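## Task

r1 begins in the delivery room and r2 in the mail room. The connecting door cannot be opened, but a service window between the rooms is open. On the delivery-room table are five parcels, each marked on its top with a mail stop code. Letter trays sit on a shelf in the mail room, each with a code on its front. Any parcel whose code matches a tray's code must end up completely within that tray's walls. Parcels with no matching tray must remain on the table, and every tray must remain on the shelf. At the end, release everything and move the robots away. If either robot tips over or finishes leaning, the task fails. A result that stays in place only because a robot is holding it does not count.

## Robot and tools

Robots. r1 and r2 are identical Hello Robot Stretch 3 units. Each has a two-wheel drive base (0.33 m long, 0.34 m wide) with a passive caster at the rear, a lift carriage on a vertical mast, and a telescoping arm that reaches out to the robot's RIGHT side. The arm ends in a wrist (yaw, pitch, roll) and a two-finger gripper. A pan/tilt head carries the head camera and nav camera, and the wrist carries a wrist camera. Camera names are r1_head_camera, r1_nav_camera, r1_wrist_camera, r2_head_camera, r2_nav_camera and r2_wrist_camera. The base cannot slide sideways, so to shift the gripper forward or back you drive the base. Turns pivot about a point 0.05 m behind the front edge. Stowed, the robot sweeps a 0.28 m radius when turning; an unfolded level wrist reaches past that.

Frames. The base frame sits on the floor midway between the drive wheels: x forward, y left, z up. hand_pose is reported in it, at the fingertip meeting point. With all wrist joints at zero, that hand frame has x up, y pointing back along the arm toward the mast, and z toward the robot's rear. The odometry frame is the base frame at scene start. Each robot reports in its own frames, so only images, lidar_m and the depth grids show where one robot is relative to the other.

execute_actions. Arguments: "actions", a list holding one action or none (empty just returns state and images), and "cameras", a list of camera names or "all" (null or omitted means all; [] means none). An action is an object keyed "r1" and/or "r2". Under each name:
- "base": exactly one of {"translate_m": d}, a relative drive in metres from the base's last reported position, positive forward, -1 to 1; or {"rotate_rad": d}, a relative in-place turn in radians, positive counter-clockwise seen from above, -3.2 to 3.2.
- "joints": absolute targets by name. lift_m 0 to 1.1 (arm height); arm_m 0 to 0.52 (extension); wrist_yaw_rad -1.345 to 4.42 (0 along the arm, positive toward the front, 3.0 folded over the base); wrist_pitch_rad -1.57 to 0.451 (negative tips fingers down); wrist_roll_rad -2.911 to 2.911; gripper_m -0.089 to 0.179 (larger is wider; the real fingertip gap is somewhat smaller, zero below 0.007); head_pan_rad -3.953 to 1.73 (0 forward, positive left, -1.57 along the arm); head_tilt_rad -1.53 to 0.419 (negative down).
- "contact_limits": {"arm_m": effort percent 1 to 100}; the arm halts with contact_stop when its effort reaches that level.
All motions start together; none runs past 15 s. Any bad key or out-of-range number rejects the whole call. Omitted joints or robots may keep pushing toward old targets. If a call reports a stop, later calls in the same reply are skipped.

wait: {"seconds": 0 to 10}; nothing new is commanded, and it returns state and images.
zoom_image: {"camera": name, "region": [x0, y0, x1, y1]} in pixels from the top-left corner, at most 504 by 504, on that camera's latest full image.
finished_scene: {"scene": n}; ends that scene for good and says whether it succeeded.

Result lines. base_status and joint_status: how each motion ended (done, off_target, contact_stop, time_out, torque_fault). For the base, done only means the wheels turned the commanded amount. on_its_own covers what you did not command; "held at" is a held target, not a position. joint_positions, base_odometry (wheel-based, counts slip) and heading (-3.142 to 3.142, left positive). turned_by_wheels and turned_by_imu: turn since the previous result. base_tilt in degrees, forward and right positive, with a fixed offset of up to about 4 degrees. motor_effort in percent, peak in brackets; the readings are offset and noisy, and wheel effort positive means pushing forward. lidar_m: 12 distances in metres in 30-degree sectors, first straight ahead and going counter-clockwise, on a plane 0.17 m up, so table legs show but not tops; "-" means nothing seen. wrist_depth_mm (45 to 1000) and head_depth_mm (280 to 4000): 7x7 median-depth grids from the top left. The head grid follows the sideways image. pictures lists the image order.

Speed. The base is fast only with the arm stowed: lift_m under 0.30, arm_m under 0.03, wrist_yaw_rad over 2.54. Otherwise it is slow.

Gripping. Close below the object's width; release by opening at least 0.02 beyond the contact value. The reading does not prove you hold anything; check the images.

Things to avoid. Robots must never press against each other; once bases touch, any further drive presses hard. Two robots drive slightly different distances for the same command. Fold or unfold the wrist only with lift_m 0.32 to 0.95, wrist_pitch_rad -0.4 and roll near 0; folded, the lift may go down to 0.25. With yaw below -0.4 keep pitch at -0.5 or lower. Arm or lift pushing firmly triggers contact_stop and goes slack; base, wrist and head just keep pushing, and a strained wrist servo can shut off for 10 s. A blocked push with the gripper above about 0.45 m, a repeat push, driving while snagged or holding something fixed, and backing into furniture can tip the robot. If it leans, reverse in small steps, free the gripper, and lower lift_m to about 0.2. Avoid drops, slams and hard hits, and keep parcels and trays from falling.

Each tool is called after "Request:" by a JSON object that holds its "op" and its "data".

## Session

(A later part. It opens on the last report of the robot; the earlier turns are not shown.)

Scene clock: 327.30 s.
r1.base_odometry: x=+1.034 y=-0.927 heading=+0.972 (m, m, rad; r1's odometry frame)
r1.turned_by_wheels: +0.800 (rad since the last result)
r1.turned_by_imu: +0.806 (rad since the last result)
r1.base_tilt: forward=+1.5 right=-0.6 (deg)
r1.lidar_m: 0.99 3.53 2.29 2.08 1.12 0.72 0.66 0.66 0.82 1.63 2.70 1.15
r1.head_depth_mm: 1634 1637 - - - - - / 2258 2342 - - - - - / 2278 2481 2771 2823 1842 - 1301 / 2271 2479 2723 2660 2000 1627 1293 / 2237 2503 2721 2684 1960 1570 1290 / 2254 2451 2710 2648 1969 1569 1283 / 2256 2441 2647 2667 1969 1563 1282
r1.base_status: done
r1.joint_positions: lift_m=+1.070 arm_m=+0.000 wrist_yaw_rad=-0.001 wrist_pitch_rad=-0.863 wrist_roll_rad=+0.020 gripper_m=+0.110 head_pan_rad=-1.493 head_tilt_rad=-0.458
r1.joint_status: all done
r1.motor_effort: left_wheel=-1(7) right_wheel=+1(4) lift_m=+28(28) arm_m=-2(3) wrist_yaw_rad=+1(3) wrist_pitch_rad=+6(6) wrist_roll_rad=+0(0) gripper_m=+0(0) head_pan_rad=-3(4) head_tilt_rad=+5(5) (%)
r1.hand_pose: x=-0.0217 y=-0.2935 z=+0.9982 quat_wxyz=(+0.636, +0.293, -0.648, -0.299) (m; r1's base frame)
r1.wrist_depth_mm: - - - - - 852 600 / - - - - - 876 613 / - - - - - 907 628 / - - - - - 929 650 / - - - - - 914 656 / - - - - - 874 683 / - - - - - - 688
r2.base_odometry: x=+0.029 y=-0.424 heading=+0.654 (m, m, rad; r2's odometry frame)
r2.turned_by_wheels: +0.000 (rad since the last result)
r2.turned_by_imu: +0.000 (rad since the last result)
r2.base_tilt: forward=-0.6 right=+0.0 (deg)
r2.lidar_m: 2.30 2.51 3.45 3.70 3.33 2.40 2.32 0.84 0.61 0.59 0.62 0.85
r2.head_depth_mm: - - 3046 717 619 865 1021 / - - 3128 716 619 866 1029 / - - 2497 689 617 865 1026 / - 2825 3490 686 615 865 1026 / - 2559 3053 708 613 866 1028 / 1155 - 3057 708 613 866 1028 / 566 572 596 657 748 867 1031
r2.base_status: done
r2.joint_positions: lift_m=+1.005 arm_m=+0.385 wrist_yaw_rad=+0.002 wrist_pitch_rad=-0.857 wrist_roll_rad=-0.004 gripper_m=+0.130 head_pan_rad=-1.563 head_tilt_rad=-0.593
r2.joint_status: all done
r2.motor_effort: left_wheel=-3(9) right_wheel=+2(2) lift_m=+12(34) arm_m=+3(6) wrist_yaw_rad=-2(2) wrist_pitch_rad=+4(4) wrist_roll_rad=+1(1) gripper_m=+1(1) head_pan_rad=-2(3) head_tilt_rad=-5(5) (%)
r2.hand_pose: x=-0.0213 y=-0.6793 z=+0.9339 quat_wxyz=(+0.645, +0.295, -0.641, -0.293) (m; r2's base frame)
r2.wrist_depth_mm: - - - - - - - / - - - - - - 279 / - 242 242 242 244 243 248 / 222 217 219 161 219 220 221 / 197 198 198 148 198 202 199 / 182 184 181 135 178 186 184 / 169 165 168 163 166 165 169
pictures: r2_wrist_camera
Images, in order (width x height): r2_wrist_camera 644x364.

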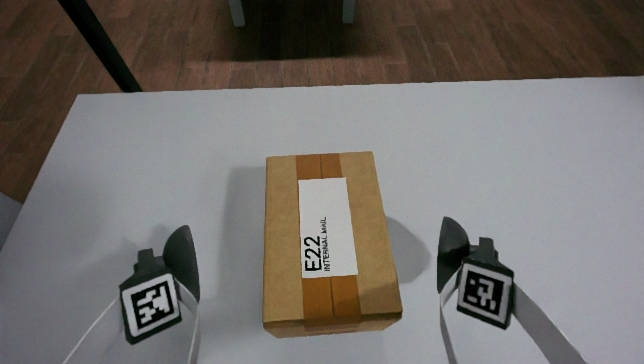

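Request:
{"op": "execute_actions", "data": {"actions": [{"r1": {"base": {"rotate_rad": 0.45}, "joints": {"lift_m": 0.98}}, "r2": {"joints": {"gripper_m": 0.02}}}], "cameras": ["r2_wrist_camera"]}}

Request:
{"op": "execute_actions", "data": {"actions": [{"r1": {"base": {"rotate_rad": 0.30}, "joints": {"lift_m": 0.94}}, "r2": {"joints": {"lift_m": 1.04}}}], "cameras": ["r2_wrist_camera"]}}

Scene clock: 330.90 s.
r1.base_odometry: x=+1.034 y=-0.927 heading=+1.422 (m, m, rad; r1's odometry frame)
r1.turned_by_wheels: +0.450 (rad since the last result)
r1.turned_by_imu: +0.453 (rad since the last result)
r1.base_tilt: forward=+1.5 right=-0.6 (deg)
r1.lidar_m: 1.00 2.36 2.08 1.25 0.75 0.66 0.66 0.78 1.41 2.68 1.15 0.99
r1.head_depth_mm: 2206 2351 2571 2670 1973 - - / 2272 2470 2742 2709 2000 - - / 2372 2558 2817 2688 1967 - - / 2493 2692 2979 2711 1979 1567 1264 / 2580 2821 3125 2666 1978 1559 1291 / 2674 2932 3300 2669 1972 1559 1289 / 2810 3121 3367 2683 1954 1561 1288
r1.base_status: done
r1.joint_positions: lift_m=+0.980 arm_m=+0.000 wrist_yaw_rad=-0.001 wrist_pitch_rad=-0.863 wrist_roll_rad=+0.020 gripper_m=+0.110 head_pan_rad=-1.493 head_tilt_rad=-0.458
r1.joint_status: all done
r1.motor_effort: left_wheel=-1(6) right_wheel=+1(3) lift_m=+22(22) arm_m=-2(3) wrist_yaw_rad=+1(1) wrist_pitch_rad=+6(6) wrist_roll_rad=+0(0) gripper_m=+0(0) head_pan_rad=-2(3) head_tilt_rad=+4(4) (%)
r1.hand_pose: x=-0.0217 y=-0.2935 z=+0.9085 quat_wxyz=(+0.636, +0.293, -0.648, -0.299) (m; r1's base frame)
r1.wrist_depth_mm: - - - - - - - / - - - - - - - / - - - - - - - / - - - - - - - / - - - - - - 974 / - - - - - - 903 / 950 959 956 956 937 925 838
r2.base_odometry: x=+0.029 y=-0.424 heading=+0.654 (m, m, rad; r2's odometry frame)
r2.turned_by_wheels: +0.000 (rad since the last result)
r2.turned_by_imu: +0.000 (rad since the last result)
r2.base_tilt: forward=-0.6 right=+0.0 (deg)
r2.lidar_m: 2.31 2.51 3.44 3.71 3.31 2.40 2.33 0.84 0.62 0.59 0.62 0.84
r2.head_depth_mm: - - 3030 718 620 862 1022 / - - 3104 715 620 864 1026 / - - 2496 688 616 864 1026 / - 2564 3281 685 615 866 1033 / - 2361 3033 710 616 866 1030 / - - 3068 707 612 868 1027 / 566 573 598 660 749 868 1030
r2.base_status: not commanded
r2.joint_positions: lift_m=+1.005 arm_m=+0.385 wrist_yaw_rad=+0.002 wrist_pitch_rad=-0.862 wrist_roll_rad=-0.004 gripper_m=+0.021 head_pan_rad=-1.563 head_tilt_rad=-0.593
r2.joint_status: all done
r2.motor_effort: left_wheel=-3(3) right_wheel=+2(2) lift_m=+12(12) arm_m=+2(3) wrist_yaw_rad=-2(2) wrist_pitch_rad=+7(7) wrist_roll_rad=+1(0) gripper_m=-17(93) head_pan_rad=-2(2) head_tilt_rad=-5(5) (%)
r2.hand_pose: x=-0.0213 y=-0.6783 z=+0.9332 quat_wxyz=(+0.644, +0.297, -0.640, -0.294) (m; r2's base frame)
r2.wrist_depth_mm: - - - - - - - / - - - - - 274 274 / - 241 242 241 241 243 243 / 220 217 218 159 218 218 219 / 197 196 195 144 199 197 199 / 180 180 134 133 - 183 183 / 166 168 164 163 166 168 170
pictures: r2_wrist_camera
Images, in order (width x height): r2_wrist_camera 644x364.

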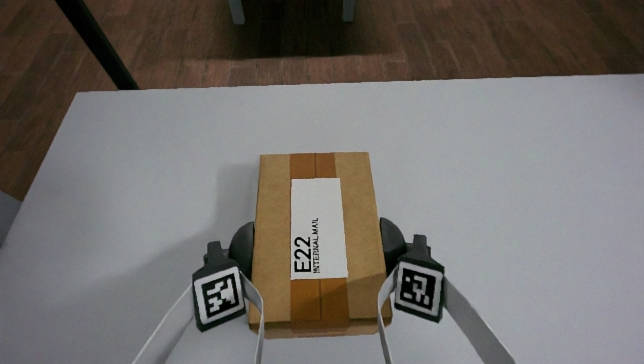

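Scene clock: 332.63 s.
r1.base_odometry: x=+1.034 y=-0.927 heading=+1.722 (m, m, rad; r1's odometry frame)
r1.turned_by_wheels: +0.300 (rad since the last result)
r1.turned_by_imu: +0.302 (rad since the last result)
r1.base_tilt: forward=+1.5 right=-0.6 (deg)
r1.lidar_m: 2.76 2.13 2.02 0.87 0.67 0.66 0.70 1.01 2.67 2.83 1.16 0.99
r1.head_depth_mm: 2411 2544 2726 2722 2004 1620 - / 2576 2764 2986 2707 1978 1614 - / 2736 2958 3201 2691 1983 1663 - / 2942 3247 3504 2685 1982 1566 1342 / 3251 3588 3851 2659 1960 1563 1292 / 3565 3883 - 2667 1888 1523 1287 / 3582 3849 3940 1228 1890 1557 1273
r1.base_status: done
r1.joint_positions: lift_m=+0.940 arm_m=+0.000 wrist_yaw_rad=-0.001 wrist_pitch_rad=-0.863 wrist_roll_rad=+0.020 gripper_m=+0.110 head_pan_rad=-1.493 head_tilt_rad=-0.458
r1.joint_status: all done
r1.motor_effort: left_wheel=-1(8) right_wheel=+1(4) lift_m=+22(21) arm_m=-3(3) wrist_yaw_rad=+1(1) wrist_pitch_rad=+6(6) wrist_roll_rad=+0(0) gripper_m=+0(0) head_pan_rad=-3(4) head_tilt_rad=+5(5) (%)
r1.hand_pose: x=-0.0217 y=-0.2935 z=+0.8685 quat_wxyz=(+0.636, +0.293, -0.648, -0.299) (m; r1's base frame)
r1.wrist_depth_mm: - - - - - - - / - - - - - - - / - - - - - - - / - - - - - - - / - - - - - - - / 980 - 981 982 980 - 993 / 908 918 895 898 915 906 895
r2.base_odometry: x=+0.029 y=-0.424 heading=+0.654 (m, m, rad; r2's odometry frame)
r2.turned_by_wheels: +0.000 (rad since the last result)
r2.turned_by_imu: +0.000 (rad since the last result)
r2.base_tilt: forward=-0.6 right=+0.1 (deg)
r2.lidar_m: 2.31 2.51 3.45 3.69 3.31 2.40 2.32 0.84 0.62 0.59 0.62 0.84
r2.head_depth_mm: - - 3271 719 620 866 1022 / - - 3276 715 617 865 1026 / - - 2750 701 616 864 1023 / - 2555 3226 684 615 865 1027 / - 2312 3080 710 612 864 1030 / - - 3072 708 612 867 1027 / 565 571 597 658 747 866 1028
r2.base_status: not commanded
r2.joint_positions: lift_m=+1.039 arm_m=+0.385 wrist_yaw_rad=+0.002 wrist_pitch_rad=-0.862 wrist_roll_rad=-0.004 gripper_m=+0.021 head_pan_rad=-1.563 head_tilt_rad=-0.593
r2.joint_status: all done
r2.motor_effort: left_wheel=-3(3) right_wheel=+2(2) lift_m=+41(43) arm_m=+2(2) wrist_yaw_rad=-2(2) wrist_pitch_rad=+7(8) wrist_roll_rad=+1(0) gripper_m=-17(17) head_pan_rad=-2(2) head_tilt_rad=-5(5) (%)
r2.hand_pose: x=-0.0213 y=-0.6781 z=+0.9677 quat_wxyz=(+0.644, +0.297, -0.640, -0.295) (m; r2's base frame)
r2.wrist_depth_mm: - - - - - - - / - - - - - - - / - 283 287 285 287 287 287 / - 257 255 158 256 257 259 / 230 235 229 145 235 234 234 / 213 213 134 132 - 216 215 / 197 198 194 193 196 198 198
pictures: r2_wrist_camera
Images, in order (width x height): r2_wrist_camera 644x364.

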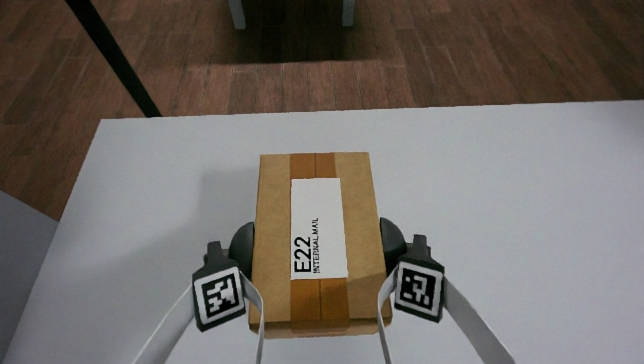

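Request:
{"op": "execute_actions", "data": {"actions": [{"r1": {"base": {"translate_m": 0.35}}, "r2": {"joints": {"arm_m": 0.0, "head_pan_rad": 0.0, "head_tilt_rad": -0.3}}}], "cameras": ["r2_wrist_camera"]}}

Scene clock: 345.47 s.
r1.base_odometry: x=+0.981 y=-0.581 heading=+1.722 (m, m, rad; r1's odometry frame)
r1.turned_by_wheels: +0.000 (rad since the last result)
r1.turned_by_imu: +0.003 (rad since the last result)
r1.base_tilt: forward=+1.5 right=-0.6 (deg)
r1.lidar_m: 2.49 1.92 1.88 1.25 0.96 0.95 1.01 1.46 2.87 1.05 0.72 0.84
r1.head_depth_mm: 2607 2777 2966 2695 1973 1619 - / 2799 2953 3165 2739 1982 1615 - / 2968 3186 3438 2683 1977 1661 - / 3191 3451 3709 2453 1840 1512 1348 / 3420 3818 - 1142 1975 1568 1297 / 3534 3903 3987 1106 1827 1555 1284 / 3285 3585 3677 1100 919 1549 1292
r1.base_status: done
r1.joint_positions: lift_m=+0.940 arm_m=+0.000 wrist_yaw_rad=-0.001 wrist_pitch_rad=-0.863 wrist_roll_rad=+0.020 gripper_m=+0.110 head_pan_rad=-1.493 head_tilt_rad=-0.458
r1.joint_status: not commanded
r1.motor_effort: left_wheel=-2(4) right_wheel=+1(4) lift_m=+21(22) arm_m=-3(3) wrist_yaw_rad=+1(1) wrist_pitch_rad=+6(6) wrist_roll_rad=+0(0) gripper_m=+0(0) head_pan_rad=-4(3) head_tilt_rad=+5(5) (%)
r1.hand_pose: x=-0.0217 y=-0.2935 z=+0.8685 quat_wxyz=(+0.636, +0.293, -0.648, -0.299) (m; r1's base frame)
r1.wrist_depth_mm: 483 - - - - - - / - - - - - - - / - - - - - - - / - - - - - - - / - - - - - - - / 976 - 975 972 981 - 983 / 910 907 923 904 907 895 906
r2.base_odometry: x=+0.029 y=-0.424 heading=+0.654 (m, m, rad; r2's odometry frame)
r2.turned_by_wheels: +0.000 (rad since the last result)
r2.turned_by_imu: +0.000 (rad since the last result)
r2.base_tilt: forward=-0.6 right=+0.1 (deg)
r2.lidar_m: 2.31 2.51 3.45 3.70 3.32 2.40 2.33 0.84 0.62 0.59 0.62 0.85
r2.head_depth_mm: 1875 1849 1827 1813 1810 1801 1585 / 2130 2242 2355 2450 2548 2053 1619 / 2148 2243 2354 2506 2605 2050 1611 / 2131 2243 2358 2494 2578 2047 1606 / 2111 2231 2362 2475 2566 2024 1600 / 2128 2238 2340 2494 2577 2044 1591 / 2120 2234 2347 2477 2592 2009 1599
r2.base_status: not commanded
r2.joint_positions: lift_m=+1.039 arm_m=+0.000 wrist_yaw_rad=+0.002 wrist_pitch_rad=-0.863 wrist_roll_rad=-0.004 gripper_m=+0.021 head_pan_rad=-0.007 head_tilt_rad=-0.310
r2.joint_status: all done
r2.motor_effort: left_wheel=-3(3) right_wheel=+2(2) lift_m=+41(41) arm_m=-2(2) wrist_yaw_rad=-2(2) wrist_pitch_rad=+8(8) wrist_roll_rad=+1(0) gripper_m=-17(17) head_pan_rad=+2(33) head_tilt_rad=+6(32) (%)
r2.hand_pose: x=-0.0213 y=-0.2935 z=+0.9677 quat_wxyz=(+0.644, +0.297, -0.640, -0.295) (m; r2's base frame)
r2.wrist_depth_mm: 344 360 368 369 373 371 379 / 408 327 321 319 330 333 336 / 500 501 513 524 549 550 583 / 621 645 649 159 699 719 748 / 841 841 779 144 926 - - / - - 134 132 - - - / 960 - 955 974 - - -
pictures: r2_wrist_camera
Images, in order (width x height): r2_wrist_camera 644x364.

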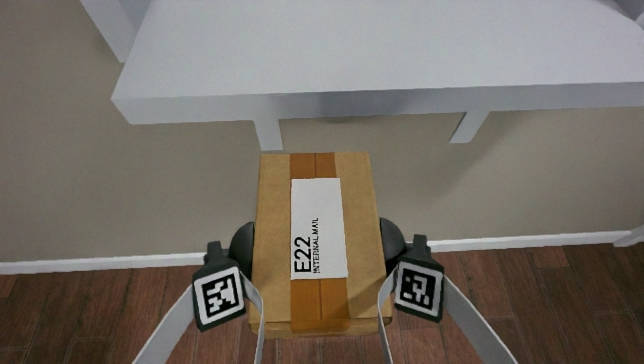

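Request:
{"op": "execute_actions", "data": {"actions": [{"r1": {"base": {"translate_m": 0.28}}, "r2": {"base": {"rotate_rad": 1.66}, "joints": {"lift_m": 0.75}}}], "cameras": ["r2_head_camera"]}}

Scene clock: 351.40 s.
r1.base_odometry: x=+0.939 y=-0.304 heading=+1.721 (m, m, rad; r1's odometry frame)
r1.turned_by_wheels: +0.000 (rad since the last result)
r1.turned_by_imu: +0.003 (rad since the last result)
r1.base_tilt: forward=+1.5 right=-0.6 (deg)
r1.lidar_m: 2.28 1.76 1.73 1.56 1.20 1.18 1.25 1.81 3.01 1.05 0.56 1.69
r1.head_depth_mm: 2737 2897 3117 2733 2000 1622 - / 2937 3136 3337 2328 1856 1617 - / 3092 3378 3542 1117 1851 1616 - / 3394 3640 3835 1117 927 1565 1342 / 3635 3940 - 1107 815 1510 1288 / 3361 3635 3714 1109 812 745 904 / 3046 3324 1723 1103 811 1503 1193
r1.base_status: done
r1.joint_positions: lift_m=+0.940 arm_m=+0.000 wrist_yaw_rad=-0.001 wrist_pitch_rad=-0.863 wrist_roll_rad=+0.020 gripper_m=+0.110 head_pan_rad=-1.493 head_tilt_rad=-0.458
r1.joint_status: not commanded
r1.motor_effort: left_wheel=-1(2) right_wheel=+1(4) lift_m=+22(21) arm_m=-2(3) wrist_yaw_rad=+1(1) wrist_pitch_rad=+6(6) wrist_roll_rad=+0(0) gripper_m=+0(0) head_pan_rad=-3(4) head_tilt_rad=+5(5) (%)
r1.hand_pose: x=-0.0217 y=-0.2935 z=+0.8685 quat_wxyz=(+0.636, +0.293, -0.648, -0.299) (m; r1's base frame)
r1.wrist_depth_mm: 417 409 436 - - - - / - 374 - - - - - / - 516 - - - - - / - - - - - - - / - - - - - - - / 984 - - 980 976 - 981 / 938 900 894 898 923 902 933
r2.base_odometry: x=+0.029 y=-0.424 heading=+2.314 (m, m, rad; r2's odometry frame)
r2.turned_by_wheels: +1.660 (rad since the last result)
r2.turned_by_imu: +1.688 (rad since the last result)
r2.base_tilt: forward=-0.6 right=+0.0 (deg)
r2.lidar_m: 3.71 3.05 2.34 1.67 0.78 0.60 0.59 0.63 0.93 2.42 2.58 3.76
r2.head_depth_mm: 3237 3441 3595 3795 2797 2061 1620 / 3252 3482 3614 3790 2823 2043 1622 / 3333 3516 3631 3796 2805 2050 1617 / 3377 3480 3654 3854 2760 2029 1603 / 3274 3461 3715 3856 2787 2036 1611 / 3388 3500 3698 3858 2736 2036 1595 / 3386 3573 3730 3882 2772 2026 1593
r2.base_status: done
r2.joint_positions: lift_m=+0.751 arm_m=+0.000 wrist_yaw_rad=+0.002 wrist_pitch_rad=-0.863 wrist_roll_rad=-0.004 gripper_m=+0.021 head_pan_rad=-0.007 head_tilt_rad=-0.310
r2.joint_status: all done
r2.motor_effort: left_wheel=-2(11) right_wheel=+2(6) lift_m=+13(35) arm_m=-3(3) wrist_yaw_rad=-2(2) wrist_pitch_rad=+8(8) wrist_roll_rad=+0(1) gripper_m=-17(17) head_pan_rad=+2(2) head_tilt_rad=+5(6) (%)
r2.hand_pose: x=-0.0213 y=-0.2935 z=+0.6790 quat_wxyz=(+0.644, +0.297, -0.640, -0.295) (m; r2's base frame)
r2.wrist_depth_mm: - - - - - - 668 / - - - - - - 671 / - - - - - - 659 / 896 922 956 158 922 913 653 / 846 836 824 144 869 841 640 / 787 767 134 132 - 786 647 / 728 710 712 686 708 738 636
pictures: r2_head_camera (sideways: a quarter turn clockwise sets it upright)
Images, in order (width x height): r2_head_camera 896x504.

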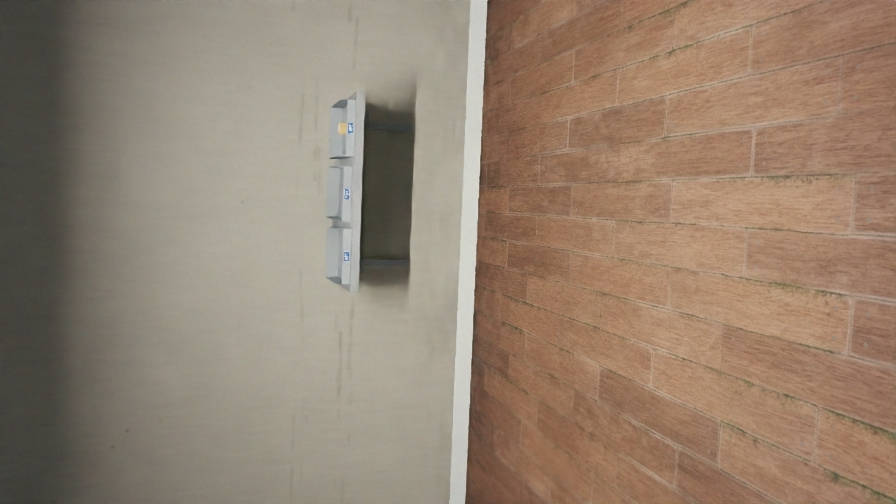

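Request:
{"op": "execute_actions", "data": {"actions": [{"r1": {"base": {"rotate_rad": -0.63}}, "r2": {"base": {"translate_m": 0.17}, "joints": {"lift_m": 0.58, "wrist_yaw_rad": 2.65, "wrist_pitch_rad": -0.4}}}], "cameras": ["r2_wrist_camera"]}}

Request:
{"op": "execute_actions", "data": {"actions": [{"r1": {"base": {"translate_m": 0.30}}, "r2": {"base": {"translate_m": 0.30}, "joints": {"lift_m": 0.285}}}], "cameras": ["r2_wrist_camera", "r1_nav_camera"]}}

Scene clock: 357.67 s.
r1.base_odometry: x=+0.939 y=-0.304 heading=+1.092 (m, m, rad; r1's odometry frame)
r1.turned_by_wheels: -0.630 (rad since the last result)
r1.turned_by_imu: -0.632 (rad since the last result)
r1.base_tilt: forward=+1.5 right=-0.6 (deg)
r1.lidar_m: 1.08 2.53 1.81 1.73 1.72 1.23 1.18 1.22 1.62 3.02 1.05 0.56
r1.head_depth_mm: 2529 2753 3008 2728 1975 1624 - / 2552 2762 3048 2677 1974 1621 - / 2597 2794 3052 2716 1964 1659 - / 2563 2829 3101 2697 1991 1571 1343 / 2620 2813 3131 2653 1970 1560 1287 / 2613 2872 3170 2644 1982 1564 1284 / 2631 2898 3174 2542 1764 1461 1288
r1.base_status: done
r1.joint_positions: lift_m=+0.940 arm_m=+0.000 wrist_yaw_rad=-0.001 wrist_pitch_rad=-0.863 wrist_roll_rad=+0.020 gripper_m=+0.110 head_pan_rad=-1.493 head_tilt_rad=-0.458
r1.joint_status: not commanded
r1.motor_effort: left_wheel=+3(12) right_wheel=-2(3) lift_m=+21(23) arm_m=-3(3) wrist_yaw_rad=+1(1) wrist_pitch_rad=+6(6) wrist_roll_rad=+0(0) gripper_m=+0(0) head_pan_rad=-3(4) head_tilt_rad=+5(4) (%)
r1.hand_pose: x=-0.0217 y=-0.2935 z=+0.8685 quat_wxyz=(+0.636, +0.293, -0.648, -0.299) (m; r1's base frame)
r1.wrist_depth_mm: - - - - - - - / - - - - - - - / - - - - - - - / - - - - - - - / - - - - - - - / 994 - 975 991 976 - 991 / 912 905 910 925 932 904 886
r2.base_odometry: x=-0.086 y=-0.299 heading=+2.314 (m, m, rad; r2's odometry frame)
r2.turned_by_wheels: +0.000 (rad since the last result)
r2.turned_by_imu: +0.002 (rad since the last result)
r2.base_tilt: forward=-0.6 right=+0.0 (deg)
r2.lidar_m: 3.53 3.02 2.34 2.11 0.99 0.77 0.76 0.82 1.20 2.43 2.60 3.59
r2.head_depth_mm: 3115 3298 3427 3552 2825 2053 1634 / 3106 3305 3447 3628 2802 2044 1624 / 3167 3308 3500 3680 2833 2048 1613 / 3181 3352 3452 3668 2835 2052 1611 / 3151 3375 3548 3664 2799 2032 1610 / 3174 3376 3531 3791 2754 2031 1610 / 3236 3399 3601 3743 2773 2031 1598
r2.base_status: done
r2.joint_positions: lift_m=+0.581 arm_m=+0.000 wrist_yaw_rad=+2.647 wrist_pitch_rad=-0.431 wrist_roll_rad=-0.004 gripper_m=+0.021 head_pan_rad=-0.007 head_tilt_rad=-0.309
r2.joint_status: all done
r2.motor_effort: left_wheel=-4(5) right_wheel=+2(6) lift_m=+13(13) arm_m=-3(2) wrist_yaw_rad=+3(5) wrist_pitch_rad=+18(18) wrist_roll_rad=+1(1) gripper_m=-17(17) head_pan_rad=+2(3) head_tilt_rad=+5(6) (%)
r2.hand_pose: x=+0.0846 y=+0.0508 z=+0.5904 quat_wxyz=(+0.316, +0.705, -0.022, +0.634) (m; r2's base frame)
r2.wrist_depth_mm: - - - - - - - / - - - - - - - / - - - - - - - / - - - 157 - - - / - - 951 144 - 965 962 / 845 834 134 132 - 797 825 / - 712 674 655 682 706 693
pictures: r2_wrist_camera
Images, in order (width x height): r2_wrist_camera 644x364.

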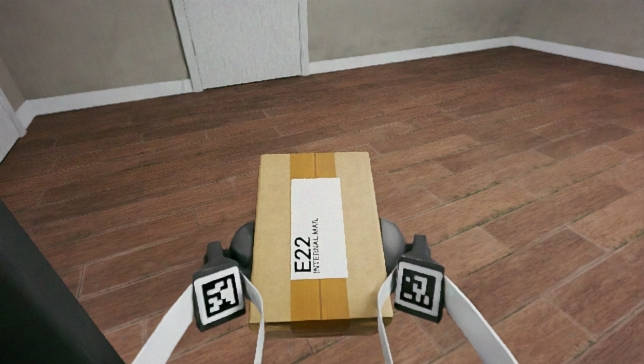

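Scene clock: 361.87 s.
r1.base_odometry: x=+1.077 y=-0.038 heading=+1.092 (m, m, rad; r1's odometry frame)
r1.turned_by_wheels: +0.000 (rad since the last result)
r1.turned_by_imu: +0.002 (rad since the last result)
r1.base_tilt: forward=+1.5 right=-0.6 (deg)
r1.lidar_m: 1.05 2.54 1.82 1.73 1.79 1.55 1.48 1.52 2.03 0.95 0.34 0.42
r1.head_depth_mm: 2529 2719 3002 2742 1986 1620 - / 2533 2737 3035 2721 1988 1622 - / 2564 2779 3084 2692 1980 1667 - / 2594 2775 3108 2684 1975 1554 1338 / 2599 2801 3085 2313 1181 1435 1288 / 2631 2840 3122 1102 814 646 577 / 2606 2903 3147 1103 811 644 535
r1.base_status: done
r1.joint_positions: lift_m=+0.940 arm_m=+0.000 wrist_yaw_rad=-0.001 wrist_pitch_rad=-0.863 wrist_roll_rad=+0.020 gripper_m=+0.110 head_pan_rad=-1.493 head_tilt_rad=-0.458
r1.joint_status: not commanded
r1.motor_effort: left_wheel=+2(10) right_wheel=-2(3) lift_m=+23(22) arm_m=-3(2) wrist_yaw_rad=+1(1) wrist_pitch_rad=+6(6) wrist_roll_rad=+0(0) gripper_m=+0(0) head_pan_rad=-4(3) head_tilt_rad=+5(4) (%)
r1.hand_pose: x=-0.0217 y=-0.2935 z=+0.8685 quat_wxyz=(+0.636, +0.293, -0.648, -0.299) (m; r1's base frame)
r1.wrist_depth_mm: 410 409 - - - - - / 363 367 - - - - - / 329 339 - - - - - / 300 311 - - - - - / 276 286 - - - - - / 255 264 965 956 971 - 975 / 900 890 930 920 914 918 906
r2.base_odometry: x=-0.289 y=-0.078 heading=+2.314 (m, m, rad; r2's odometry frame)
r2.turned_by_wheels: +0.000 (rad since the last result)
r2.turned_by_imu: +0.003 (rad since the last result)
r2.base_tilt: forward=-0.6 right=+0.0 (deg)
r2.lidar_m: 3.24 2.99 2.31 2.27 1.38 1.08 1.06 1.13 1.68 2.46 2.65 3.30
r2.head_depth_mm: 2843 2970 3112 3295 2833 2064 1619 / 2838 2987 3119 3334 2778 2050 1619 / 2874 3025 3125 3323 2794 2067 1614 / 2868 3064 3157 3365 2802 2059 1613 / 2894 3064 3216 3390 2774 2026 1594 / 2963 3093 3243 3459 2778 2006 1594 / 2963 3133 3246 3438 2777 2020 1609
r2.base_status: done
r2.joint_positions: lift_m=+0.286 arm_m=+0.000 wrist_yaw_rad=+2.647 wrist_pitch_rad=-0.431 wrist_roll_rad=-0.004 gripper_m=+0.021 head_pan_rad=-0.007 head_tilt_rad=-0.309
r2.joint_status: all done
r2.motor_effort: left_wheel=-3(11) right_wheel=+2(8) lift_m=+13(13) arm_m=-3(3) wrist_yaw_rad=+2(3) wrist_pitch_rad=+17(18) wrist_roll_rad=+0(0) gripper_m=-17(17) head_pan_rad=+3(3) head_tilt_rad=+5(6) (%)
r2.hand_pose: x=+0.0844 y=+0.0508 z=+0.2954 quat_wxyz=(+0.316, +0.705, -0.021, +0.634) (m; r2's base frame)
r2.wrist_depth_mm: - - - - - - - / - - - - - - - / 984 963 964 930 923 932 895 / 748 718 716 157 706 700 699 / 578 574 562 144 581 570 573 / 501 481 134 132 - 472 469 / - - 391 395 413 415 412
pictures: r1_nav_camera (sideways: a quarter turn counterclockwise sets it upright), r2_wrist_camera
Images, in order (width x height): r1_nav_camera 672x504, r2_wrist_camera 644x364.

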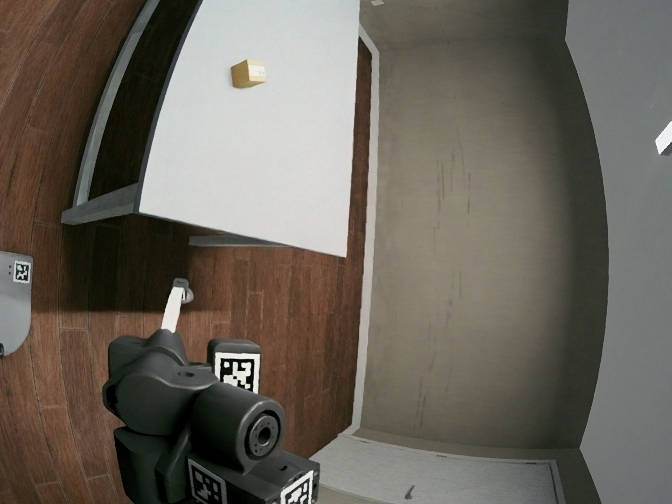

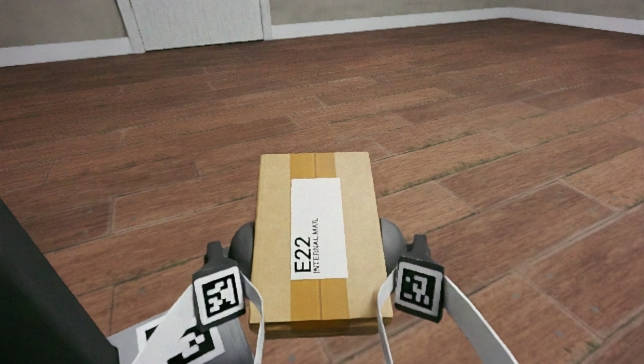

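Request:
{"op": "execute_actions", "data": {"actions": [{"r1": {"base": {"translate_m": 0.36}}, "r2": {"base": {"translate_m": 1.0}}}], "cameras": ["r1_nav_camera"]}}

Scene clock: 369.07 s.
r1.base_odometry: x=+1.243 y=+0.282 heading=+1.092 (m, m, rad; r1's odometry frame)
r1.turned_by_wheels: +0.000 (rad since the last result)
r1.turned_by_imu: +0.003 (rad since the last result)
r1.base_tilt: forward=+1.6 right=-0.7 (deg)
r1.lidar_m: 1.02 2.55 1.83 1.75 1.80 1.92 1.84 1.89 0.30 0.29 0.30 0.40
r1.head_depth_mm: 2507 2729 2999 2703 1910 671 - / 2540 2766 3054 2696 827 670 - / 2519 2795 3036 2694 822 692 - / 2566 2802 3088 2721 816 645 559 / 2588 2772 3134 1108 817 645 534 / 2590 2847 3107 1110 814 625 535 / 2636 2842 3129 1107 811 643 535
r1.base_status: done
r1.joint_positions: lift_m=+0.940 arm_m=+0.000 wrist_yaw_rad=-0.001 wrist_pitch_rad=-0.863 wrist_roll_rad=+0.020 gripper_m=+0.110 head_pan_rad=-1.493 head_tilt_rad=-0.458
r1.joint_status: not commanded
r1.motor_effort: left_wheel=+3(10) right_wheel=-1(3) lift_m=+22(22) arm_m=-2(2) wrist_yaw_rad=+1(1) wrist_pitch_rad=+6(6) wrist_roll_rad=+0(0) gripper_m=+0(0) head_pan_rad=-3(3) head_tilt_rad=+5(4) (%)
r1.hand_pose: x=-0.0217 y=-0.2935 z=+0.8685 quat_wxyz=(+0.636, +0.293, -0.648, -0.299) (m; r1's base frame)
r1.wrist_depth_mm: 409 407 406 408 405 - - / 367 364 368 360 363 - - / 329 278 327 326 326 - - / 300 294 299 296 297 302 - / 274 274 273 273 273 277 - / 252 256 252 253 253 255 - / 242 901 901 911 874 891 901
r2.base_odometry: x=-0.965 y=+0.659 heading=+2.313 (m, m, rad; r2's odometry frame)
r2.turned_by_wheels: +0.000 (rad since the last result)
r2.turned_by_imu: +0.011 (rad since the last result)
r2.base_tilt: forward=-0.5 right=+0.0 (deg)
r2.lidar_m: 2.26 2.43 2.23 2.18 2.34 2.08 2.05 2.20 2.60 2.56 2.75 2.29
r2.head_depth_mm: 1942 2050 2150 2131 2396 2074 1621 / 1957 2039 2175 2212 2413 2068 1623 / 1992 2079 2192 2215 2425 2072 1609 / 1988 2101 2201 2188 2430 2025 1596 / 2026 2109 2233 2350 2476 2035 1600 / 2020 2134 2229 2374 2501 2030 1600 / 2041 2149 2285 2385 2510 2026 1598
r2.base_status: done
r2.joint_positions: lift_m=+0.286 arm_m=+0.000 wrist_yaw_rad=+2.647 wrist_pitch_rad=-0.431 wrist_roll_rad=-0.004 gripper_m=+0.021 head_pan_rad=-0.007 head_tilt_rad=-0.309
r2.joint_status: not commanded
r2.motor_effort: left_wheel=-4(9) right_wheel=+2(7) lift_m=+13(13) arm_m=-2(2) wrist_yaw_rad=+2(2) wrist_pitch_rad=+17(17) wrist_roll_rad=+0(1) gripper_m=-17(17) head_pan_rad=+3(2) head_tilt_rad=+5(5) (%)
r2.hand_pose: x=+0.0844 y=+0.0509 z=+0.2954 quat_wxyz=(+0.316, +0.705, -0.021, +0.634) (m; r2's base frame)
r2.wrist_depth_mm: - - - - - - - / - - - - - - - / 913 949 910 912 919 893 938 / 719 710 701 157 706 709 695 / 596 586 551 143 564 567 570 / 508 492 133 132 - 480 483 / - - 390 393 408 409 404
pictures: r1_nav_camera (sideways: a quarter turn counterclockwise sets it upright)
Images, in order (width x height): r1_nav_camera 672x504.

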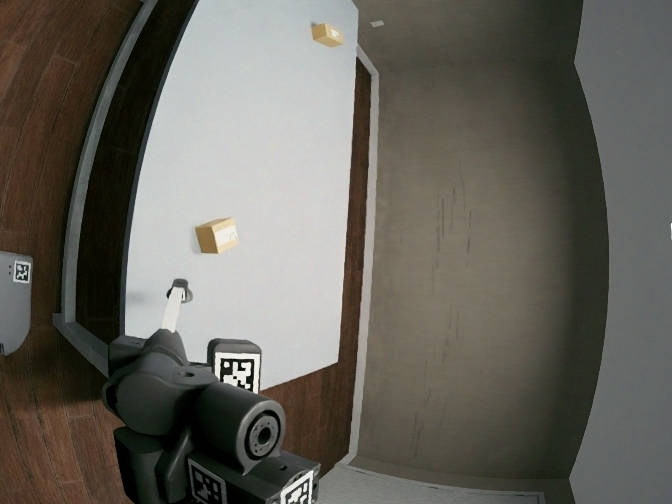

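Request:
{"op": "execute_actions", "data": {"actions": [{"r1": {"base": {"translate_m": 0.42}, "joints": {"lift_m": 0.97}}, "r2": {"base": {"translate_m": 1.0}}}], "cameras": ["r1_nav_camera", "r2_head_camera"]}}

Scene clock: 376.27 s.
r1.base_odometry: x=+1.437 y=+0.654 heading=+1.092 (m, m, rad; r1's odometry frame)
r1.turned_by_wheels: +0.000 (rad since the last result)
r1.turned_by_imu: +0.004 (rad since the last result)
r1.base_tilt: forward=+1.5 right=-0.6 (deg)
r1.lidar_m: 2.05 2.11 1.84 1.76 1.81 2.37 2.26 0.41 0.29 0.28 0.29 0.39
r1.head_depth_mm: 2483 2707 3002 2743 827 - - / 2492 2713 2981 2705 824 - - / 2509 2777 3021 2728 823 - - / 2556 2767 3030 2676 821 646 550 / 2541 2822 3139 2756 813 646 534 / 2568 2814 3126 1109 815 647 535 / 2630 2884 3137 1104 814 645 534
r1.base_status: done
r1.joint_positions: lift_m=+0.970 arm_m=+0.000 wrist_yaw_rad=-0.001 wrist_pitch_rad=-0.863 wrist_roll_rad=+0.020 gripper_m=+0.110 head_pan_rad=-1.493 head_tilt_rad=-0.458
r1.joint_status: all done
r1.motor_effort: left_wheel=+2(7) right_wheel=-2(2) lift_m=+29(30) arm_m=-3(3) wrist_yaw_rad=+1(1) wrist_pitch_rad=+6(6) wrist_roll_rad=+0(0) gripper_m=+0(0) head_pan_rad=-2(3) head_tilt_rad=+5(4) (%)
r1.hand_pose: x=-0.0217 y=-0.2935 z=+0.8982 quat_wxyz=(+0.636, +0.293, -0.648, -0.299) (m; r1's base frame)
r1.wrist_depth_mm: 458 455 458 450 450 453 450 / 406 409 400 400 403 402 399 / 367 366 364 364 365 363 307 / 335 332 332 332 331 330 322 / 305 305 306 306 305 305 304 / 282 287 280 282 281 285 280 / 267 267 265 269 269 269 269
r2.base_odometry: x=-1.642 y=+1.395 heading=+2.313 (m, m, rad; r2's odometry frame)
r2.turned_by_wheels: +0.000 (rad since the last result)
r2.turned_by_imu: +0.011 (rad since the last result)
r2.base_tilt: forward=-0.5 right=+0.0 (deg)
r2.lidar_m: 1.27 1.37 2.06 2.08 2.24 3.08 3.02 3.28 2.71 2.67 1.62 1.28
r2.head_depth_mm: 1071 1130 1185 1237 1168 929 1475 / 1080 1125 1187 1250 1111 964 1486 / 1086 1135 1197 1265 1161 959 1511 / 1093 1155 1213 1281 1156 917 1520 / 1105 1163 1226 1298 1366 1448 1533 / 1122 1172 1239 1306 1392 1483 1538 / 1126 1186 1249 1324 1401 1495 1561
r2.base_status: done
r2.joint_positions: lift_m=+0.286 arm_m=+0.000 wrist_yaw_rad=+2.647 wrist_pitch_rad=-0.431 wrist_roll_rad=-0.004 gripper_m=+0.021 head_pan_rad=-0.007 head_tilt_rad=-0.309
r2.joint_status: not commanded
r2.motor_effort: left_wheel=-4(9) right_wheel=+2(8) lift_m=+13(12) arm_m=-3(2) wrist_yaw_rad=+2(2) wrist_pitch_rad=+17(17) wrist_roll_rad=+1(0) gripper_m=-17(17) head_pan_rad=+3(2) head_tilt_rad=+5(5) (%)
r2.hand_pose: x=+0.0844 y=+0.0509 z=+0.2954 quat_wxyz=(+0.316, +0.705, -0.021, +0.634) (m; r2's base frame)
r2.wrist_depth_mm: - - - - - - 898 / - - - - - - 987 / 955 928 956 934 935 911 915 / 732 703 723 159 697 700 709 / 577 586 560 144 566 577 564 / 497 489 134 132 - 471 479 / - - 395 394 410 407 408
pictures: r1_nav_camera (sideways: a quarter turn counterclockwise sets it upright), r2_head_camera (sideways: a quarter turn clockwise sets it upright)
Images, in order (width x height): r1_nav_camera 672x504, r2_head_camera 896x504.

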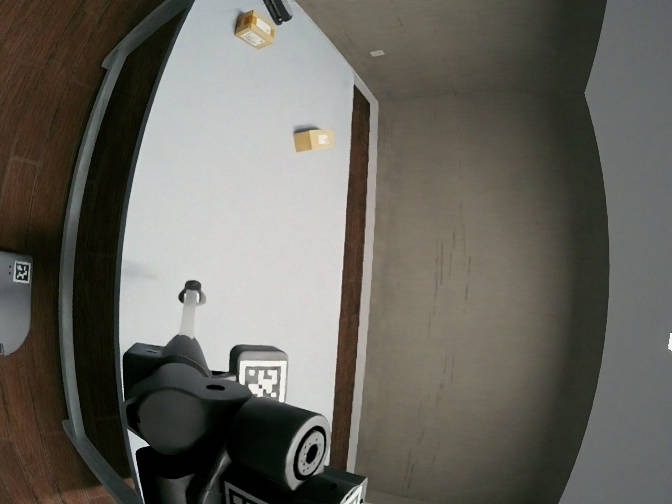

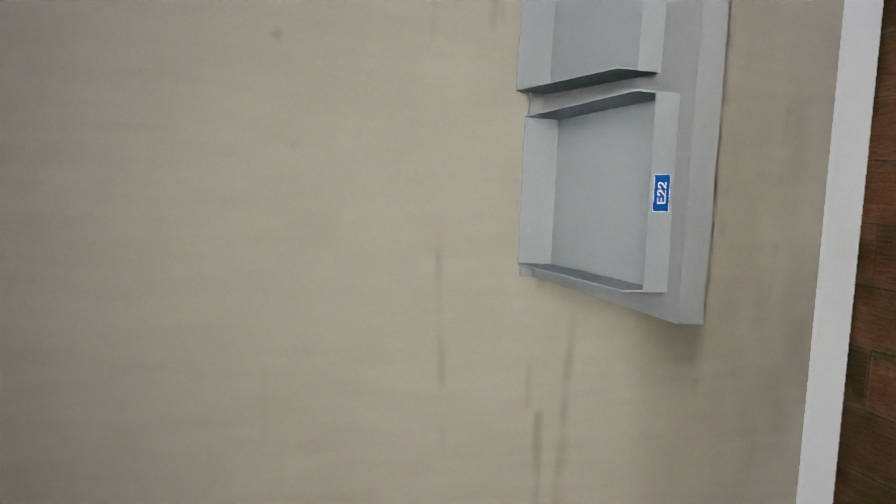

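Request:
{"op": "execute_actions", "data": {"actions": [{"r1": {"base": {"translate_m": 0.32}, "joints": {"arm_m": 0.30, "head_pan_rad": -1.3, "head_tilt_rad": -0.6}}, "r2": {"base": {"translate_m": 0.44}, "joints": {"lift_m": 0.72}}}], "cameras": ["r1_wrist_camera", "r1_head_camera", "r2_head_camera"]}}

Scene clock: 384.47 s.
r1.base_odometry: x=+1.584 y=+0.938 heading=+1.092 (m, m, rad; r1's odometry frame)
r1.turned_by_wheels: +0.000 (rad since the last result)
r1.turned_by_imu: +0.003 (rad since the last result)
r1.base_tilt: forward=+1.5 right=-0.6 (deg)
r1.lidar_m: 1.73 1.79 1.85 1.77 1.82 2.45 2.58 0.40 0.28 0.27 0.28 0.37
r1.head_depth_mm: 2463 2681 - 819 709 585 499 / 2513 2787 2985 866 707 585 497 / 2625 2883 3001 837 705 582 497 / 2628 2928 2992 874 703 583 506 / 2692 3085 2945 891 703 580 517 / 2804 3091 2938 887 681 580 528 / 2725 2886 2808 888 659 580 1127
r1.base_status: done
r1.joint_positions: lift_m=+0.970 arm_m=+0.300 wrist_yaw_rad=-0.001 wrist_pitch_rad=-0.863 wrist_roll_rad=+0.020 gripper_m=+0.110 head_pan_rad=-1.307 head_tilt_rad=-0.593
r1.joint_status: all done
r1.motor_effort: left_wheel=+2(10) right_wheel=-1(2) lift_m=+29(28) arm_m=+1(2) wrist_yaw_rad=+1(1) wrist_pitch_rad=+6(6) wrist_roll_rad=+0(0) gripper_m=+0(0) head_pan_rad=+3(18) head_tilt_rad=-5(22) (%)
r1.hand_pose: x=-0.0217 y=-0.5930 z=+0.8982 quat_wxyz=(+0.636, +0.293, -0.648, -0.299) (m; r1's base frame)
r1.wrist_depth_mm: 454 449 447 448 452 448 447 / 401 406 403 403 401 404 398 / 364 306 365 364 363 361 361 / 333 283 330 331 334 328 330 / 305 308 305 303 303 306 301 / 282 285 280 280 280 284 279 / 266 262 263 262 260 261 259
r2.base_odometry: x=-1.939 y=+1.720 heading=+2.313 (m, m, rad; r2's odometry frame)
r2.turned_by_wheels: +0.000 (rad since the last result)
r2.turned_by_imu: +0.005 (rad since the last result)
r2.base_tilt: forward=-0.6 right=+0.0 (deg)
r2.lidar_m: 0.83 0.90 1.36 2.03 2.19 3.29 3.47 3.47 2.76 2.23 1.06 0.84
r2.head_depth_mm: 685 715 754 794 839 798 663 / 691 724 760 800 848 800 671 / 694 732 769 810 857 809 669 / 703 739 778 821 867 817 650 / 711 747 786 829 881 931 975 / 717 754 793 838 889 950 1012 / 724 758 803 848 899 956 1027
r2.base_status: done
r2.joint_positions: lift_m=+0.719 arm_m=+0.000 wrist_yaw_rad=+2.648 wrist_pitch_rad=-0.431 wrist_roll_rad=-0.004 gripper_m=+0.021 head_pan_rad=-0.007 head_tilt_rad=-0.308
r2.joint_status: all done
r2.motor_effort: left_wheel=-4(16) right_wheel=+2(8) lift_m=+41(42) arm_m=-3(3) wrist_yaw_rad=+2(1) wrist_pitch_rad=+17(17) wrist_roll_rad=+1(1) gripper_m=-17(17) head_pan_rad=+2(2) head_tilt_rad=+5(5) (%)
r2.hand_pose: x=+0.0844 y=+0.0509 z=+0.7291 quat_wxyz=(+0.316, +0.705, -0.021, +0.635) (m; r2's base frame)
r2.wrist_depth_mm: - - - - - 775 614 / - - - - - 781 625 / - - - - - 830 641 / - - - 159 - 863 669 / - - - 144 - 910 710 / - - 135 133 - 902 716 / - 882 822 784 837 793 737
pictures: r1_head_camera (sideways: a quarter turn clockwise sets it upright), r1_wrist_camera, r2_head_camera (sideways: a quarter turn clockwise sets it upright)
Images, in order (width x height): r1_head_camera 896x504, r1_wrist_camera 644x364, r2_head_camera 896x504.

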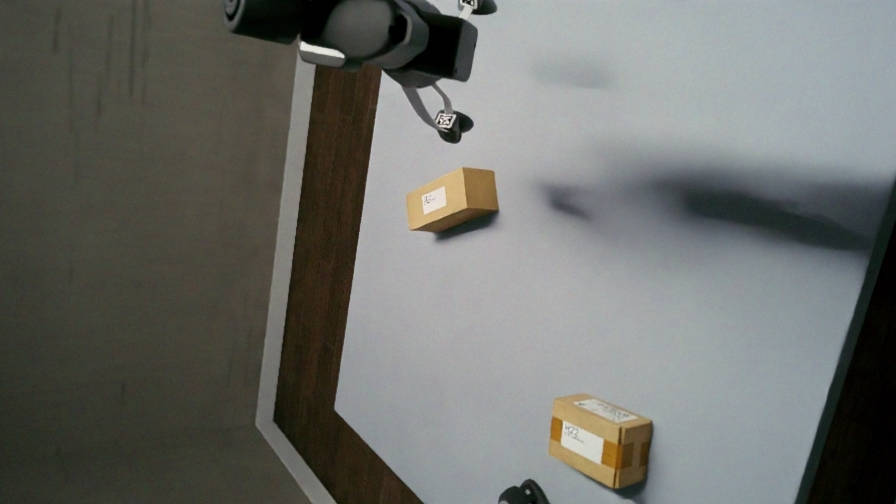

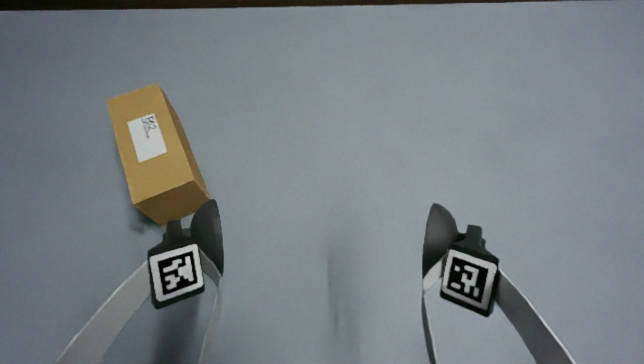

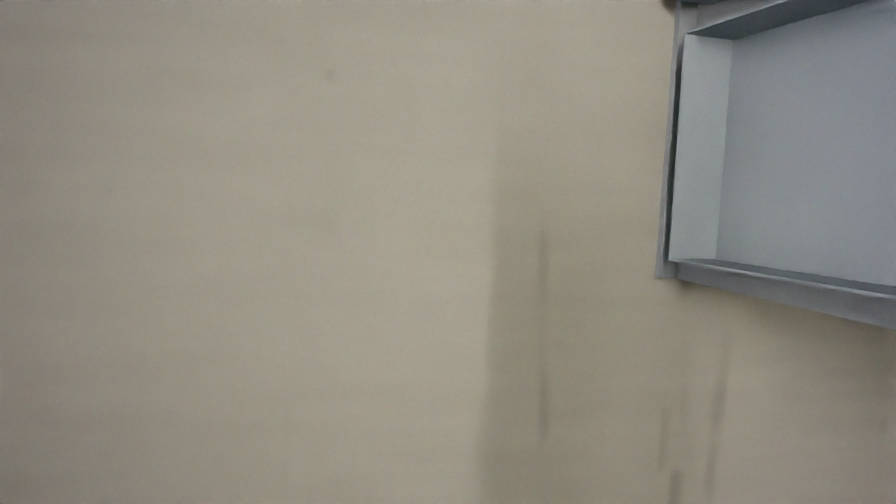

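Request:
{"op": "zoom_image", "data": {"camera": "r1_wrist_camera", "region": [80, 70, 240, 230]}}

Request:
{"op": "zoom_image", "data": {"camera": "r1_head_camera", "region": [520, 370, 680, 500]}}

Region (80, 70, 240, 230) of r1_wrist_camera's 644x364 image, scaled by 3.150.

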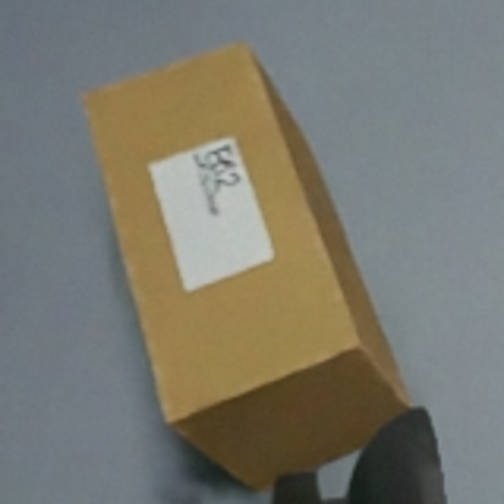

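Region (520, 370, 680, 500) of r1_head_camera's 896x504 image, scaled by 3.150, with more detail than that image has; it fills the top 410 rows of this view, and the rest is white.

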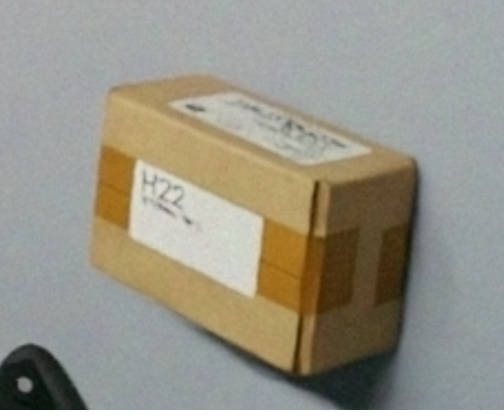

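Request:
{"op": "zoom_image", "data": {"camera": "r1_head_camera", "region": [400, 160, 500, 245]}}

Region (400, 160, 500, 245) of r1_head_camera's 896x504 image, scaled by 5.040, with more detail than that image has; it fills the top 428 rows of this view, and the rest is white.

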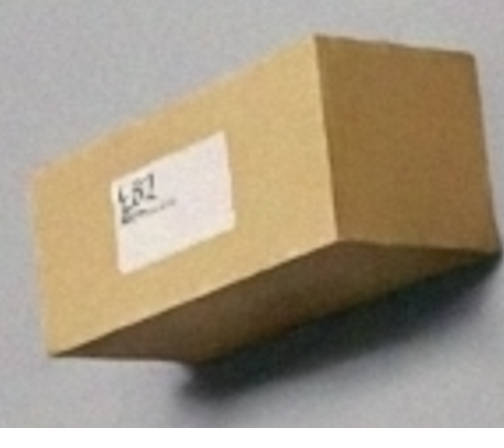

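Request:
{"op": "execute_actions", "data": {"actions": [{"r1": {"base": {"translate_m": 0.086}, "joints": {"arm_m": 0.45, "wrist_yaw_rad": 0.455}}, "r2": {"base": {"rotate_rad": 1.405}, "joints": {"lift_m": 0.95, "wrist_yaw_rad": 0.0, "wrist_pitch_rad": -0.85, "head_pan_rad": -1.57, "head_tilt_rad": -0.7}}}], "cameras": ["r1_wrist_camera", "r2_wrist_camera", "r2_head_camera"]}}

Scene clock: 395.43 s.
r1.base_odometry: x=+1.624 y=+1.015 heading=+1.092 (m, m, rad; r1's odometry frame)
r1.turned_by_wheels: +0.000 (rad since the last result)
r1.turned_by_imu: +0.002 (rad since the last result)
r1.base_tilt: forward=+1.5 right=-0.6 (deg)
r1.lidar_m: 1.65 1.70 1.85 1.77 1.82 2.45 2.66 0.39 0.28 0.27 0.28 0.37
r1.head_depth_mm: 2454 2691 - 899 710 584 498 / 2518 2779 2967 867 706 584 498 / 2584 2830 2986 863 704 581 496 / 2646 2945 3036 893 702 579 496 / 2694 3101 3011 891 681 580 515 / 2811 3091 2944 886 700 581 528 / 2627 2776 2800 2087 679 580 907
r1.base_status: done
r1.joint_positions: lift_m=+0.970 arm_m=+0.450 wrist_yaw_rad=+0.454 wrist_pitch_rad=-0.863 wrist_roll_rad=+0.020 gripper_m=+0.110 head_pan_rad=-1.307 head_tilt_rad=-0.593
r1.joint_status: all done
r1.motor_effort: left_wheel=+2(8) right_wheel=-1(3) lift_m=+28(28) arm_m=+1(1) wrist_yaw_rad=+1(0) wrist_pitch_rad=+6(6) wrist_roll_rad=+0(0) gripper_m=+0(1) head_pan_rad=+3(3) head_tilt_rad=-4(4) (%)
r1.hand_pose: x=+0.0435 y=-0.7281 z=+0.8982 quat_wxyz=(+0.687, +0.431, -0.566, -0.148) (m; r1's base frame)
r1.wrist_depth_mm: - 448 - - - - - / 408 403 399 402 - - - / 366 365 364 362 360 361 - / 333 332 334 329 328 329 326 / 306 304 296 256 302 306 299 / 281 286 276 236 280 283 279 / 267 260 262 216 260 259 258
r2.base_odometry: x=-1.939 y=+1.720 heading=-2.565 (m, m, rad; r2's odometry frame)
r2.turned_by_wheels: +1.405 (rad since the last result)
r2.turned_by_imu: +1.428 (rad since the last result)
r2.base_tilt: forward=-0.6 right=+0.0 (deg)
r2.lidar_m: 2.03 2.09 2.75 3.46 3.58 2.86 2.73 1.23 0.87 0.83 0.85 1.13
r2.head_depth_mm: 715 794 887 849 - - - / 710 791 885 807 701 - - / 710 789 876 831 718 - - / 707 786 876 830 714 - - / 704 784 879 830 661 603 1231 / 699 780 881 988 1100 1323 1226 / 699 778 875 1006 1173 1352 1223
r2.base_status: done
r2.joint_positions: lift_m=+0.949 arm_m=+0.000 wrist_yaw_rad=+0.003 wrist_pitch_rad=-0.862 wrist_roll_rad=-0.004 gripper_m=+0.021 head_pan_rad=-1.563 head_tilt_rad=-0.691
r2.joint_status: all done
r2.motor_effort: left_wheel=-3(10) right_wheel=+2(7) lift_m=+41(43) arm_m=-2(3) wrist_yaw_rad=-4(7) wrist_pitch_rad=+7(17) wrist_roll_rad=+0(1) gripper_m=-17(17) head_pan_rad=-3(34) head_tilt_rad=-6(38) (%)
r2.hand_pose: x=-0.0211 y=-0.2938 z=+0.8778 quat_wxyz=(+0.645, +0.297, -0.640, -0.294) (m; r2's base frame)
r2.wrist_depth_mm: 577 585 434 442 408 445 425 / 659 680 378 386 367 382 390 / 776 810 339 346 339 339 342 / - - 302 158 314 321 332 / - - 300 143 - - - / 947 940 134 133 - - - / 863 860 877 862 882 905 898
pictures: r1_wrist_camera, r2_head_camera (sideways: a quarter turn clockwise sets it upright), r2_wrist_camera
Images, in order (width x height): r1_wrist_camera 644x364, r2_head_camera 896x504, r2_wrist_camera 644x364.

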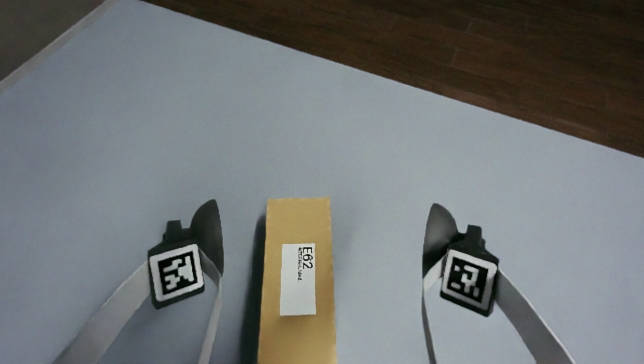

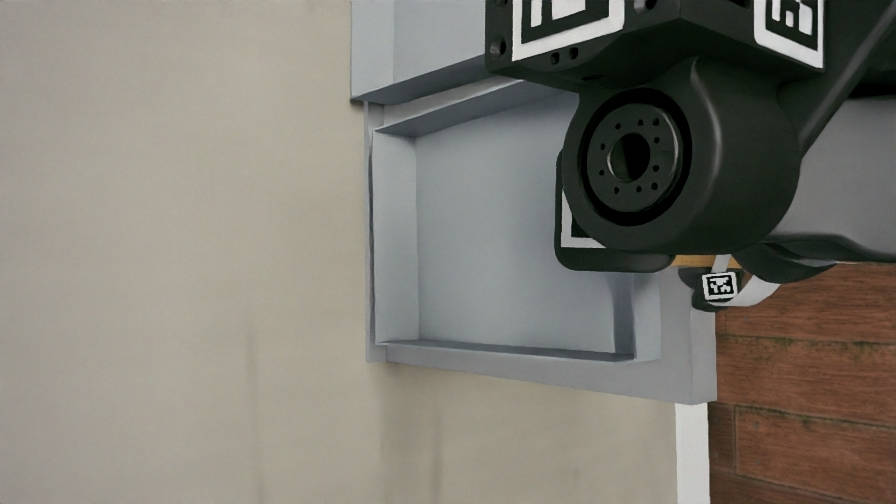

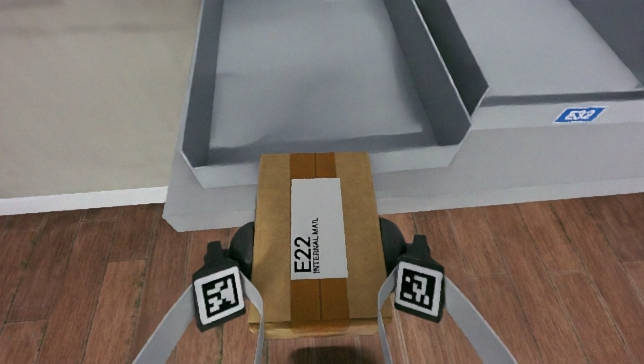

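Request:
{"op": "zoom_image", "data": {"camera": "r1_wrist_camera", "region": [250, 220, 350, 320]}}

Request:
{"op": "zoom_image", "data": {"camera": "r2_wrist_camera", "region": [520, 80, 640, 150]}}

Region (250, 220, 350, 320) of r1_wrist_camera's 644x364 image, scaled by 5.040.

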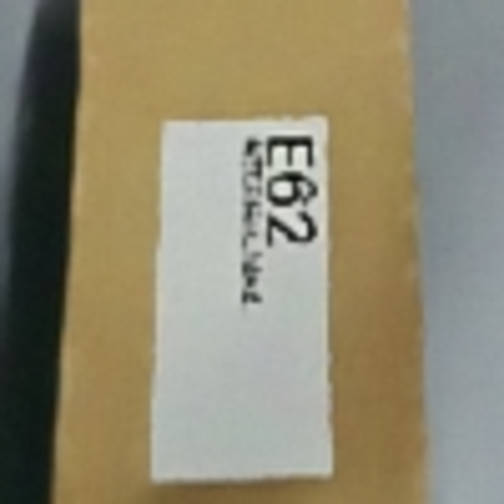

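Region (520, 80, 640, 150) of r2_wrist_camera's 644x364 image, scaled by 4.200; it fills the top 294 rows of this view, and the rest is white.

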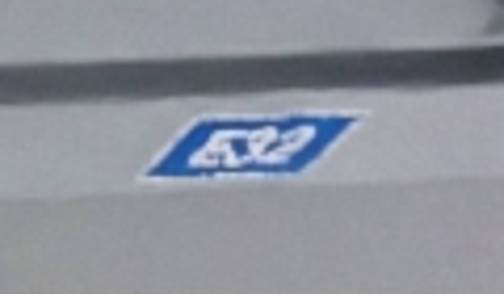

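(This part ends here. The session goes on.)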